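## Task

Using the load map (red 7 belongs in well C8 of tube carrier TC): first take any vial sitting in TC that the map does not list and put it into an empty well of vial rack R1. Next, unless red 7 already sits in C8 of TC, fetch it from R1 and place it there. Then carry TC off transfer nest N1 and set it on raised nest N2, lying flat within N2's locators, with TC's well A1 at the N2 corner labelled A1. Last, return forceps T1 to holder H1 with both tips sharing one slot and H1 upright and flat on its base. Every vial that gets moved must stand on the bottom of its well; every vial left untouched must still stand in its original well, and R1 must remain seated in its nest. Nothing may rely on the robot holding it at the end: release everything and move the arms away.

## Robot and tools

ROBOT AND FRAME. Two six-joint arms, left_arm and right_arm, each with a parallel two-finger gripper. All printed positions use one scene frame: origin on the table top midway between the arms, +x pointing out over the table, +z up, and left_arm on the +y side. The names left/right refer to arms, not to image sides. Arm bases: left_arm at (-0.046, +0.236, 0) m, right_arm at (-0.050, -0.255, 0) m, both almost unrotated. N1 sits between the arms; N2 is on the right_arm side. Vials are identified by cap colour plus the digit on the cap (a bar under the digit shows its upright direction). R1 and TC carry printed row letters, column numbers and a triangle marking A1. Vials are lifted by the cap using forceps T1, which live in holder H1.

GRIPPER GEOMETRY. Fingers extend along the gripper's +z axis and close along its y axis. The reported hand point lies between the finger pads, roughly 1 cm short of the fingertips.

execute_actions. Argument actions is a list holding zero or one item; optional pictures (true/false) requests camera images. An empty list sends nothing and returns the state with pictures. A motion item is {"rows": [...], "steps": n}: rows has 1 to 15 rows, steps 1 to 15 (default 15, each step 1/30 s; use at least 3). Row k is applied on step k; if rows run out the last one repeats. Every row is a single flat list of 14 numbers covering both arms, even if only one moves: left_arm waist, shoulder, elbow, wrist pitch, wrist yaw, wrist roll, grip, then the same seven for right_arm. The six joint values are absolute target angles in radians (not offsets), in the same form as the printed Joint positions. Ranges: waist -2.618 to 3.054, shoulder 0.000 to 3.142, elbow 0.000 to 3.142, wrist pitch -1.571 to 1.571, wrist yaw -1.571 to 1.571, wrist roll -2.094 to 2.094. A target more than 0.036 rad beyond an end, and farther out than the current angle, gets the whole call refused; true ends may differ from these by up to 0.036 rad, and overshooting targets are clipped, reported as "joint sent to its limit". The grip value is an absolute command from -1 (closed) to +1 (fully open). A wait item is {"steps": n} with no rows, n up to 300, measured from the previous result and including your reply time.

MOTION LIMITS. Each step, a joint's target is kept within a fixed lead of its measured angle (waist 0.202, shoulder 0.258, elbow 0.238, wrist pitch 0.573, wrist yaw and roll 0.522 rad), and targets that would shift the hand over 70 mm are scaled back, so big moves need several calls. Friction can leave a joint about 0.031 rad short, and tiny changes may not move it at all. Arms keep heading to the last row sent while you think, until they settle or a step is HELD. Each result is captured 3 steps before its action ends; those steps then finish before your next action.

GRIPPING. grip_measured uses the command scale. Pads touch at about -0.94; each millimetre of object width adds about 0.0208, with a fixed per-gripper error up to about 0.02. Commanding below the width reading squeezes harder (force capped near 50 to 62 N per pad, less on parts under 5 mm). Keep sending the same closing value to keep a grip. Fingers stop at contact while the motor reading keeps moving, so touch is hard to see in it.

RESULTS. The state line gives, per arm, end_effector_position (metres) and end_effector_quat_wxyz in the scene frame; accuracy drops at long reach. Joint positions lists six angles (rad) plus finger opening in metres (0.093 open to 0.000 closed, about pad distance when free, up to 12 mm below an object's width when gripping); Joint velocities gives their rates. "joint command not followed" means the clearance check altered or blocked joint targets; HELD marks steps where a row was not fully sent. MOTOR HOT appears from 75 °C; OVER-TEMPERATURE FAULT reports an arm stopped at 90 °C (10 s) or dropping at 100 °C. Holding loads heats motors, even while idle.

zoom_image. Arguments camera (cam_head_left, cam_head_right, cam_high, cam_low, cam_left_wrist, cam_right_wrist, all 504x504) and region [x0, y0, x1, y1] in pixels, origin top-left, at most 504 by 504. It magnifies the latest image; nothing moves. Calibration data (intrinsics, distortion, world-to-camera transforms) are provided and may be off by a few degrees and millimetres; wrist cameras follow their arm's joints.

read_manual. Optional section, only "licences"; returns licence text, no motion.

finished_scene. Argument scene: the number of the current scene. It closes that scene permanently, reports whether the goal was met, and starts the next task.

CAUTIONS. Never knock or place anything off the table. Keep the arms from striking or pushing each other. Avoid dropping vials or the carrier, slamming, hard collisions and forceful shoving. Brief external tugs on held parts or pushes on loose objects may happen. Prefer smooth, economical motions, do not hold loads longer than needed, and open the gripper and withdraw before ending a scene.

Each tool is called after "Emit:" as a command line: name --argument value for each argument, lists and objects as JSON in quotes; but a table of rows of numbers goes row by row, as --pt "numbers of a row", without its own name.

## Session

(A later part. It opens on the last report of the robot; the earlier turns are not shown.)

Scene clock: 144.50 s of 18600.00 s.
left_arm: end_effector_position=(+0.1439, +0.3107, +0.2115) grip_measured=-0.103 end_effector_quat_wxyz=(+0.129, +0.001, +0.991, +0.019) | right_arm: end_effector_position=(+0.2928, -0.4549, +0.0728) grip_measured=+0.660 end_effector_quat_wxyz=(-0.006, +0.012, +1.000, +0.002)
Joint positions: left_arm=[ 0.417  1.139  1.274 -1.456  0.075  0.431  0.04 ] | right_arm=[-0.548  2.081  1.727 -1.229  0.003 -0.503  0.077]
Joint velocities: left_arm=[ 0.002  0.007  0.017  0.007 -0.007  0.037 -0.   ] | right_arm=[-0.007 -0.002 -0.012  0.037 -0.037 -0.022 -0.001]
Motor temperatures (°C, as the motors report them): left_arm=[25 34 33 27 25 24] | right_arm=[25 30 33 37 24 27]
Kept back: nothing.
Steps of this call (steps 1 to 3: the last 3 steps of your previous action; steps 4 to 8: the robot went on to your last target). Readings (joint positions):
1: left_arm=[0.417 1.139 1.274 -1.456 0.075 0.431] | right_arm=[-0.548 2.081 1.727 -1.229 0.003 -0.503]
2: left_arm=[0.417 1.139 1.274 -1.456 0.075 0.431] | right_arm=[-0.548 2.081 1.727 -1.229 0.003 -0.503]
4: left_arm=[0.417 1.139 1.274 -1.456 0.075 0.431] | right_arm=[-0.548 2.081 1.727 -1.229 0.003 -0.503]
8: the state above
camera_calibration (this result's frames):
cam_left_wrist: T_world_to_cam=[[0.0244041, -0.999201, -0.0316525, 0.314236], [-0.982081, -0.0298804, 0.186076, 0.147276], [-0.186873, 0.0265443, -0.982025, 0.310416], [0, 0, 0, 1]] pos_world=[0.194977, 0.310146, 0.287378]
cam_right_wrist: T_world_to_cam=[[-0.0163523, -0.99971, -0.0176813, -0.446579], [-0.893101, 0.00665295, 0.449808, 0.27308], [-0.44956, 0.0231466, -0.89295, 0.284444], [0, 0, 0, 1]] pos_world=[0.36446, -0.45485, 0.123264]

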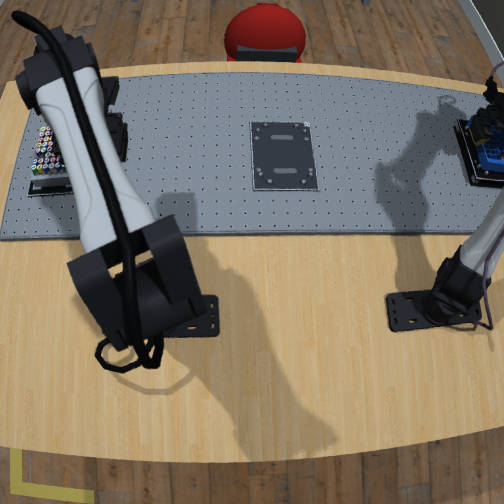

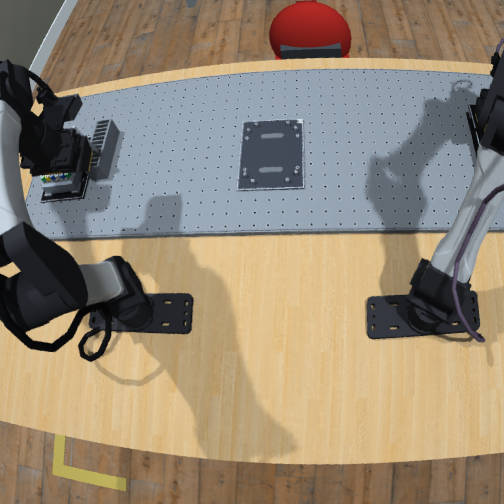

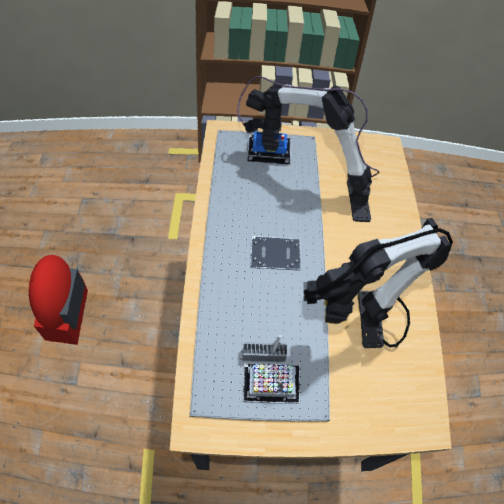

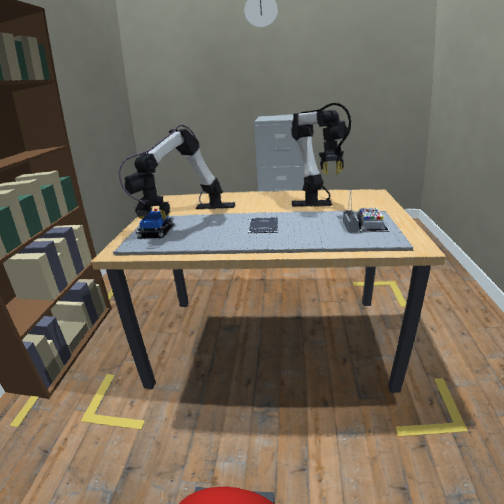

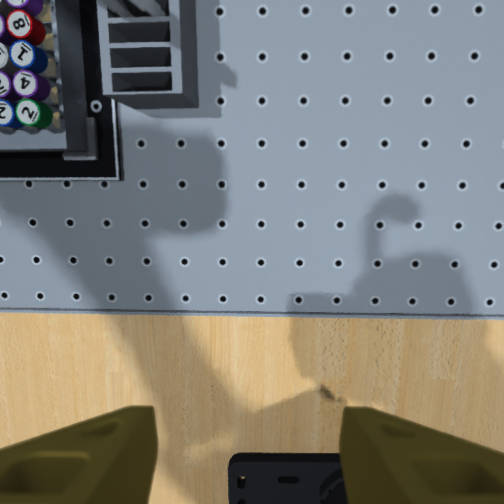

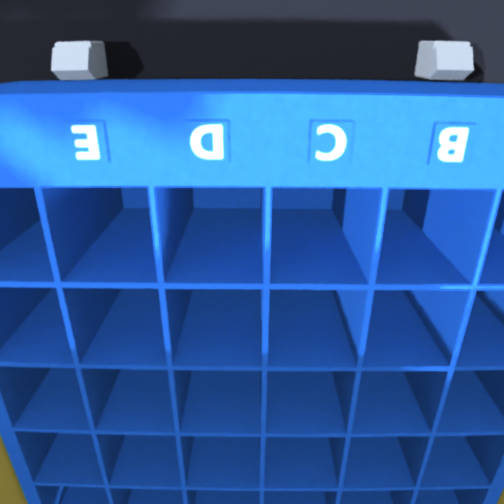

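Emit:
execute_actions --actions '[{"rows":[[0.42,1.15,1.26,-1.45,0.07,0.43,-0.1,-0.545,2.095,1.70,-1.19,0,-0.505,0.6],[0.42,1.15,1.26,-1.45,0.07,0.43,-0.1,-0.545,2.095,1.69,-1.185,0,-0.505,0.6]],"steps":15}]'

Emit:
execute_actions --actions '[{"steps":8}]' --pictures true

Scene clock: 144.97 s of 18600.00 s.
left_arm: end_effector_position=(+0.1439, +0.3107, +0.2115) grip_measured=-0.103 end_effector_quat_wxyz=(+0.129, +0.001, +0.991, +0.019) | right_arm: end_effector_position=(+0.2927, -0.4548, +0.0677) grip_measured=+0.660 end_effector_quat_wxyz=(-0.005, +0.012, +1.000, +0.001)
Joint positions: left_arm=[ 0.417  1.139  1.274 -1.456  0.075  0.431  0.04 ] | right_arm=[-0.548  2.081  1.707 -1.207  0.003 -0.503  0.077]
Joint velocities: left_arm=[-0.002 -0.012  0.002 -0.066 -0.007 -0.007  0.   ] | right_arm=[-0.012  0.012 -0.002  0.066 -0.022  0.022 -0.001]
Motor temperatures (°C, as the motors report them): left_arm=[25 33 33 27 25 24] | right_arm=[25 30 33 37 24 27]
Steps of this call (steps 1 to 2: the robot went on to your last target; steps 3 to 14: the first 12 steps of this action). Readings (joint positions):
3: left_arm=[0.417 1.139 1.274 -1.456 0.075 0.431] | right_arm=[-0.548 2.081 1.725 -1.227 0.003 -0.503]
4: left_arm=[0.417 1.139 1.274 -1.456 0.075 0.431] | right_arm=[-0.548 2.081 1.721 -1.224 0.003 -0.503]
6: left_arm=[0.417 1.139 1.274 -1.456 0.075 0.431] | right_arm=[-0.548 2.081 1.712 -1.214 0.003 -0.503]
10: left_arm=[0.417 1.139 1.274 -1.456 0.075 0.431] | right_arm=[-0.548 2.081 1.707 -1.207 0.003 -0.503]
14: the state above

Scene clock: 145.23 s of 18600.00 s.
left_arm: end_effector_position=(+0.1439, +0.3107, +0.2115) grip_measured=-0.103 end_effector_quat_wxyz=(+0.129, +0.001, +0.991, +0.019) | right_arm: end_effector_position=(+0.2927, -0.4548, +0.0677) grip_measured=+0.660 end_effector_quat_wxyz=(-0.005, +0.012, +1.000, +0.001)
Joint positions: left_arm=[ 0.417  1.139  1.274 -1.456  0.075  0.431  0.04 ] | right_arm=[-0.548  2.081  1.707 -1.207  0.003 -0.503  0.077]
Joint velocities: left_arm=[ 0.002  0.002 -0.007 -0.051 -0.037  0.051 -0.001] | right_arm=[-0.007 -0.007 -0.007 -0.051 -0.051 -0.037 -0.   ]
Motor temperatures (°C, as the motors report them): left_arm=[25 33 33 27 25 24] | right_arm=[25 30 33 37 24 27]
Kept back: nothing.
Steps of this call (steps 1 to 3: the last 3 steps of your previous action; steps 4 to 8: the robot went on to your last target). Readings (joint positions):
1: left_arm=[0.417 1.139 1.274 -1.456 0.075 0.431] | right_arm=[-0.548 2.081 1.707 -1.207 0.003 -0.503]
2: left_arm=[0.417 1.139 1.274 -1.456 0.075 0.431] | right_arm=[-0.548 2.081 1.707 -1.207 0.003 -0.503]
4: left_arm=[0.417 1.139 1.274 -1.456 0.075 0.431] | right_arm=[-0.548 2.081 1.707 -1.207 0.003 -0.503]
8: the state above
camera_calibration (this result's frames):
cam_left_wrist: T_world_to_cam=[[0.0244041, -0.999201, -0.0316525, 0.314236], [-0.982081, -0.0298804, 0.186076, 0.147276], [-0.186873, 0.0265443, -0.982025, 0.310416], [0, 0, 0, 1]] pos_world=[0.194977, 0.310146, 0.287378]
cam_right_wrist: T_world_to_cam=[[-0.0159378, -0.99973, -0.0169007, -0.446758], [-0.894078, 0.00668226, 0.447861, 0.27576], [-0.447628, 0.0222484, -0.893943, 0.278995], [0, 0, 0, 1]] pos_world=[0.364316, -0.454687, 0.118353]

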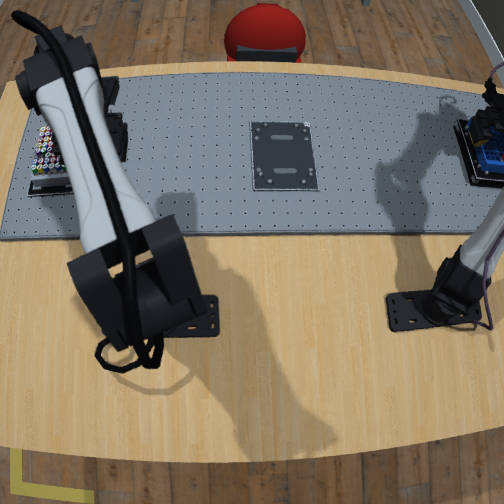

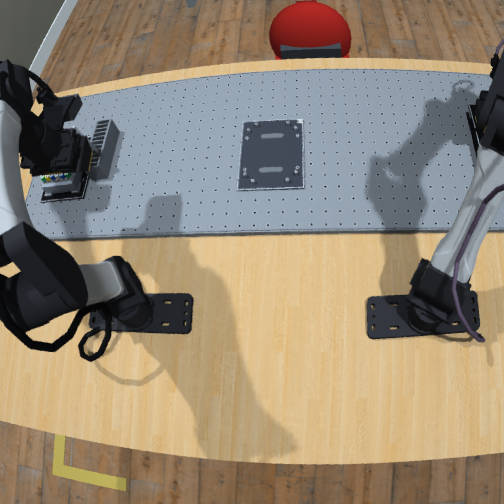

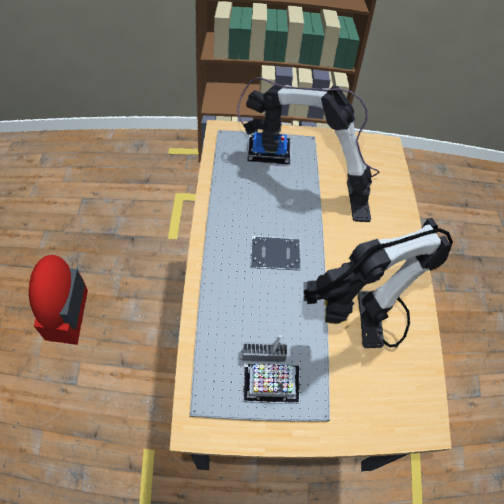

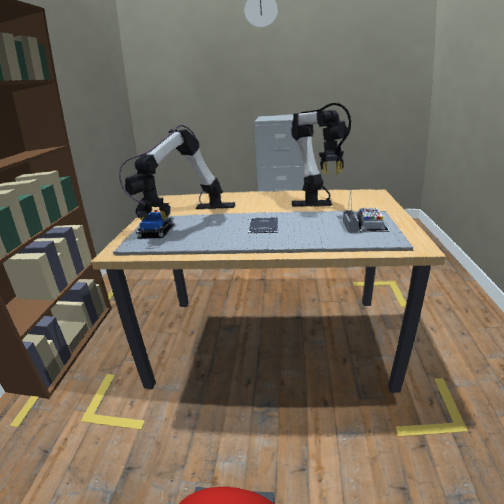

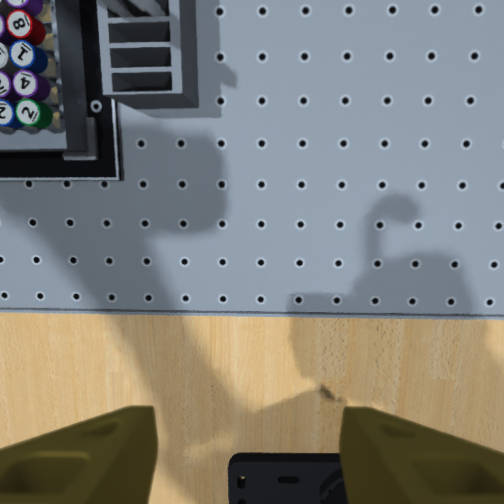

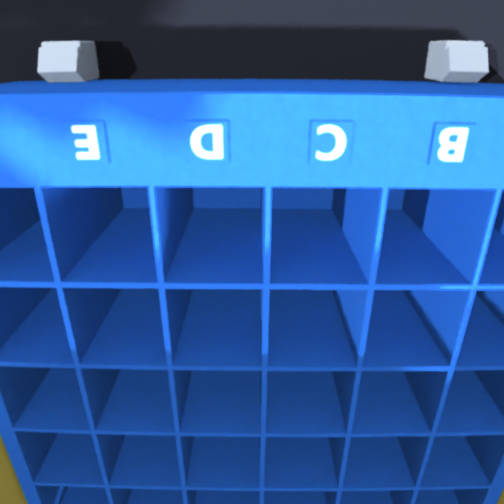

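Seated. Release and lift.

Emit:
execute_actions --actions '[{"rows":[[0.42,1.15,1.26,-1.45,0.07,0.43,-0.1,-0.545,2.095,1.69,-1.185,0,-0.505,1]],"steps":10}]'

Emit:
execute_actions --actions '[{"rows":[[0.42,1.15,1.26,-1.45,0.07,0.43,-0.1,-0.545,1.93,1.707,-1.207,0,-0.505,1]],"steps":15}]'

Emit:
execute_actions --actions '[{"steps":8}]' --pictures true

Scene clock: 145.60 s of 18600.00 s.
left_arm: end_effector_position=(+0.1439, +0.3107, +0.2115) grip_measured=-0.103 end_effector_quat_wxyz=(+0.129, +0.001, +0.991, +0.019) | right_arm: end_effector_position=(+0.2932, -0.4551, +0.0677) grip_measured=+1.000 end_effector_quat_wxyz=(-0.004, +0.012, +1.000, +0.001)
Joint positions: left_arm=[ 0.417  1.139  1.274 -1.456  0.075  0.431  0.04 ] | right_arm=[-0.548  2.081  1.707 -1.204  0.003 -0.503  0.093]
Joint velocities: left_arm=[-0.002 -0.027  0.007  0.022  0.051  0.037 -0.001] | right_arm=[ 0.002 -0.017 -0.012 -0.037 -0.007  0.022  0.   ]
Motor temperatures (°C, as the motors report them): left_arm=[25 33 33 27 25 24] | right_arm=[25 30 33 37 24 27]
Steps of this call (steps 1 to 4: the robot went on to your last target; steps 5 to 11: the first 7 steps of this action). Readings (joint positions):
5: left_arm=[0.417 1.139 1.274 -1.456 0.075 0.431] | right_arm=[-0.548 2.081 1.707 -1.207 0.003 -0.503]
6: left_arm=[0.417 1.139 1.274 -1.456 0.075 0.431] | right_arm=[-0.548 2.081 1.707 -1.206 0.003 -0.503]
8: left_arm=[0.417 1.139 1.274 -1.456 0.075 0.431] | right_arm=[-0.548 2.081 1.707 -1.205 0.003 -0.503]
11: the state above

Scene clock: 146.10 s of 18600.00 s.
left_arm: end_effector_position=(+0.1439, +0.3107, +0.2115) grip_measured=-0.103 end_effector_quat_wxyz=(+0.129, +0.001, +0.991, +0.019) | right_arm: end_effector_position=(+0.2962, -0.4568, +0.1341) grip_measured=+1.000 end_effector_quat_wxyz=(+0.072, +0.012, +0.996, -0.042)
Joint positions: left_arm=[ 0.417  1.139  1.274 -1.456  0.075  0.431  0.04 ] | right_arm=[-0.548  1.91   1.712 -1.205  0.003 -0.503  0.093]
Joint velocities: left_arm=[-0.002 -0.002  0.012  0.022 -0.037 -0.037 -0.   ] | right_arm=[ 0.007  0.012 -0.002 -0.007  0.007 -0.037  0.   ]
Motor temperatures (°C, as the motors report them): left_arm=[25 33 33 27 25 24] | right_arm=[25 30 33 37 24 27]
Steps of this call (steps 1 to 3: the last 3 steps of your previous action; steps 4 to 15: the first 12 steps of this action). Readings (joint positions):
4: left_arm=[0.417 1.139 1.274 -1.456 0.075 0.431] | right_arm=[-0.548 2.069 1.704 -1.202 0.003 -0.503]
5: left_arm=[0.417 1.139 1.274 -1.456 0.075 0.431] | right_arm=[-0.548 2.049 1.698 -1.203 0.003 -0.503]
7: left_arm=[0.417 1.139 1.274 -1.456 0.075 0.431] | right_arm=[-0.548 1.991 1.697 -1.205 0.003 -0.503]
11: left_arm=[0.417 1.139 1.274 -1.456 0.075 0.431] | right_arm=[-0.548 1.911 1.710 -1.205 0.003 -0.503]
15: the state above

Scene clock: 146.37 s of 18600.00 s.
left_arm: end_effector_position=(+0.1439, +0.3107, +0.2115) grip_measured=-0.103 end_effector_quat_wxyz=(+0.129, +0.001, +0.991, +0.019) | right_arm: end_effector_position=(+0.2962, -0.4568, +0.1340) grip_measured=+1.000 end_effector_quat_wxyz=(+0.072, +0.012, +0.996, -0.042)
Joint positions: left_arm=[ 0.417  1.139  1.274 -1.456  0.075  0.431  0.04 ] | right_arm=[-0.548  1.911  1.712 -1.205  0.003 -0.503  0.093]
Joint velocities: left_arm=[-0.007  0.002 -0.002  0.007 -0.022  0.007  0.   ] | right_arm=[ 0.027 -0.007 -0.002  0.007  0.022 -0.022  0.   ]
Motor temperatures (°C, as the motors report them): left_arm=[25 33 33 27 25 24] | right_arm=[25 30 33 37 24 27]
Kept back: nothing.
Steps of this call (steps 1 to 3: the last 3 steps of your previous action; steps 4 to 8: the robot went on to your last target). Readings (joint positions):
1: left_arm=[0.417 1.139 1.274 -1.456 0.075 0.431] | right_arm=[-0.548 1.911 1.712 -1.205 0.003 -0.503]
2: left_arm=[0.417 1.139 1.274 -1.456 0.075 0.431] | right_arm=[-0.548 1.911 1.712 -1.205 0.003 -0.503]
4: left_arm=[0.417 1.139 1.274 -1.456 0.075 0.431] | right_arm=[-0.548 1.911 1.712 -1.205 0.003 -0.503]
8: the state above
camera_calibration (this result's frames):
cam_left_wrist: T_world_to_cam=[[0.0244041, -0.999201, -0.0316525, 0.314236], [-0.982081, -0.0298804, 0.186076, 0.147276], [-0.186873, 0.0265443, -0.982025, 0.310416], [0, 0, 0, 1]] pos_world=[0.194977, 0.310146, 0.287378]
cam_right_wrist: T_world_to_cam=[[-0.0200106, -0.997363, 0.0697593, -0.456909], [-0.951973, 0.0403289, 0.303516, 0.301037], [-0.305529, -0.0603354, -0.950269, 0.267548], [0, 0, 0, 1]] pos_world=[0.35918, -0.451702, 0.194747]

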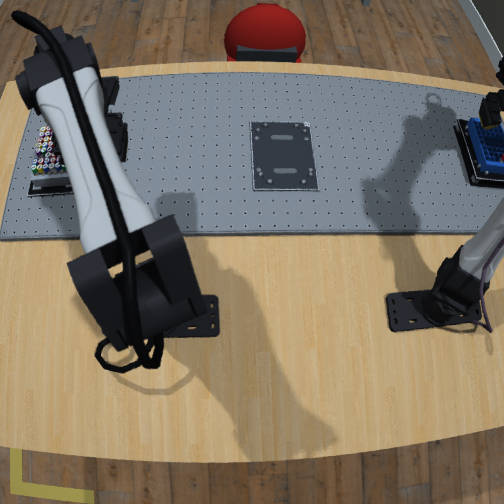

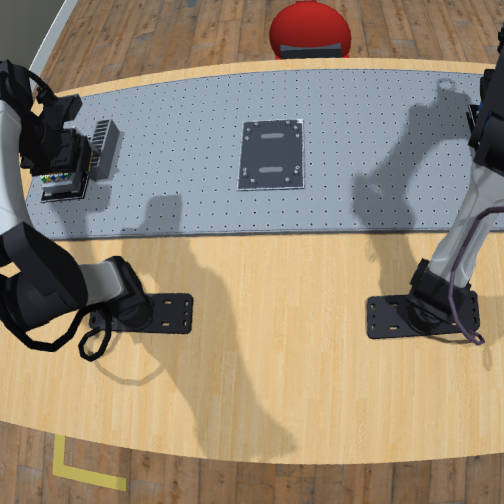

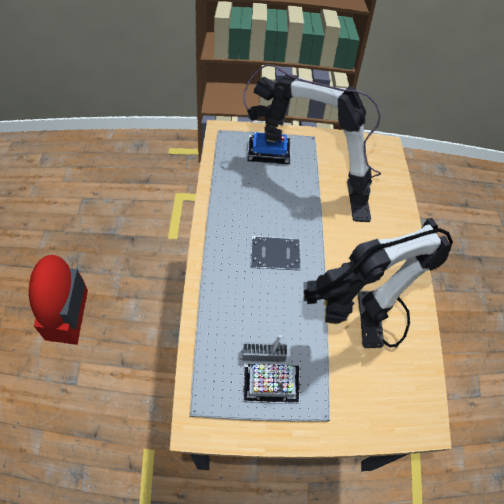

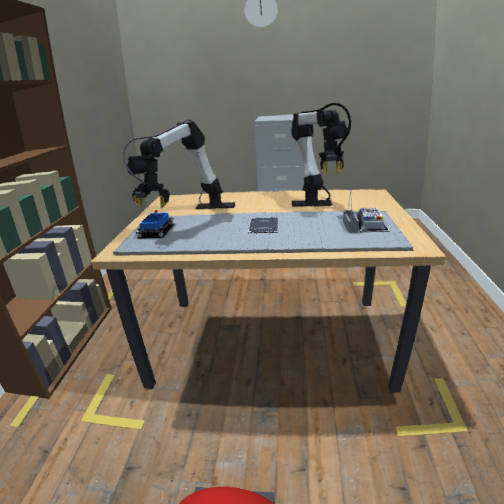

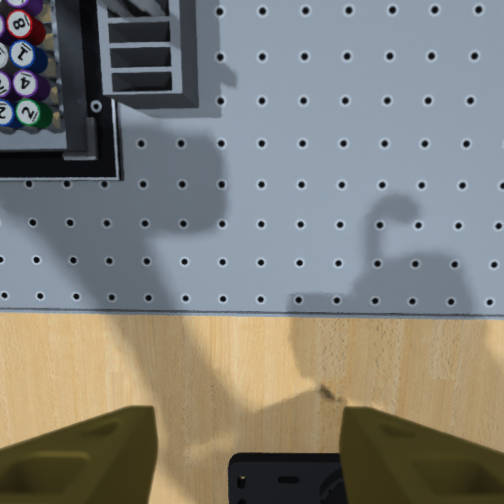

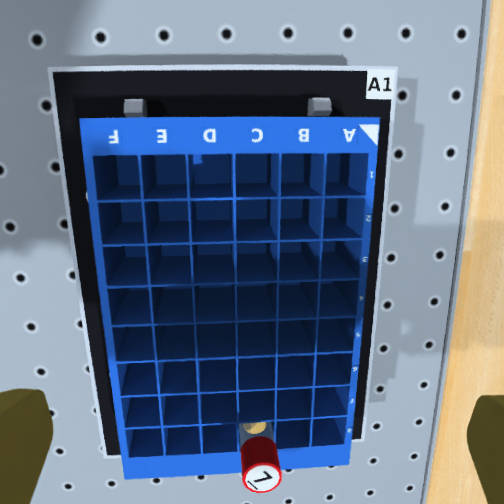

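Emit:
finished_scene --scene 1

The scene is finished: the task was done.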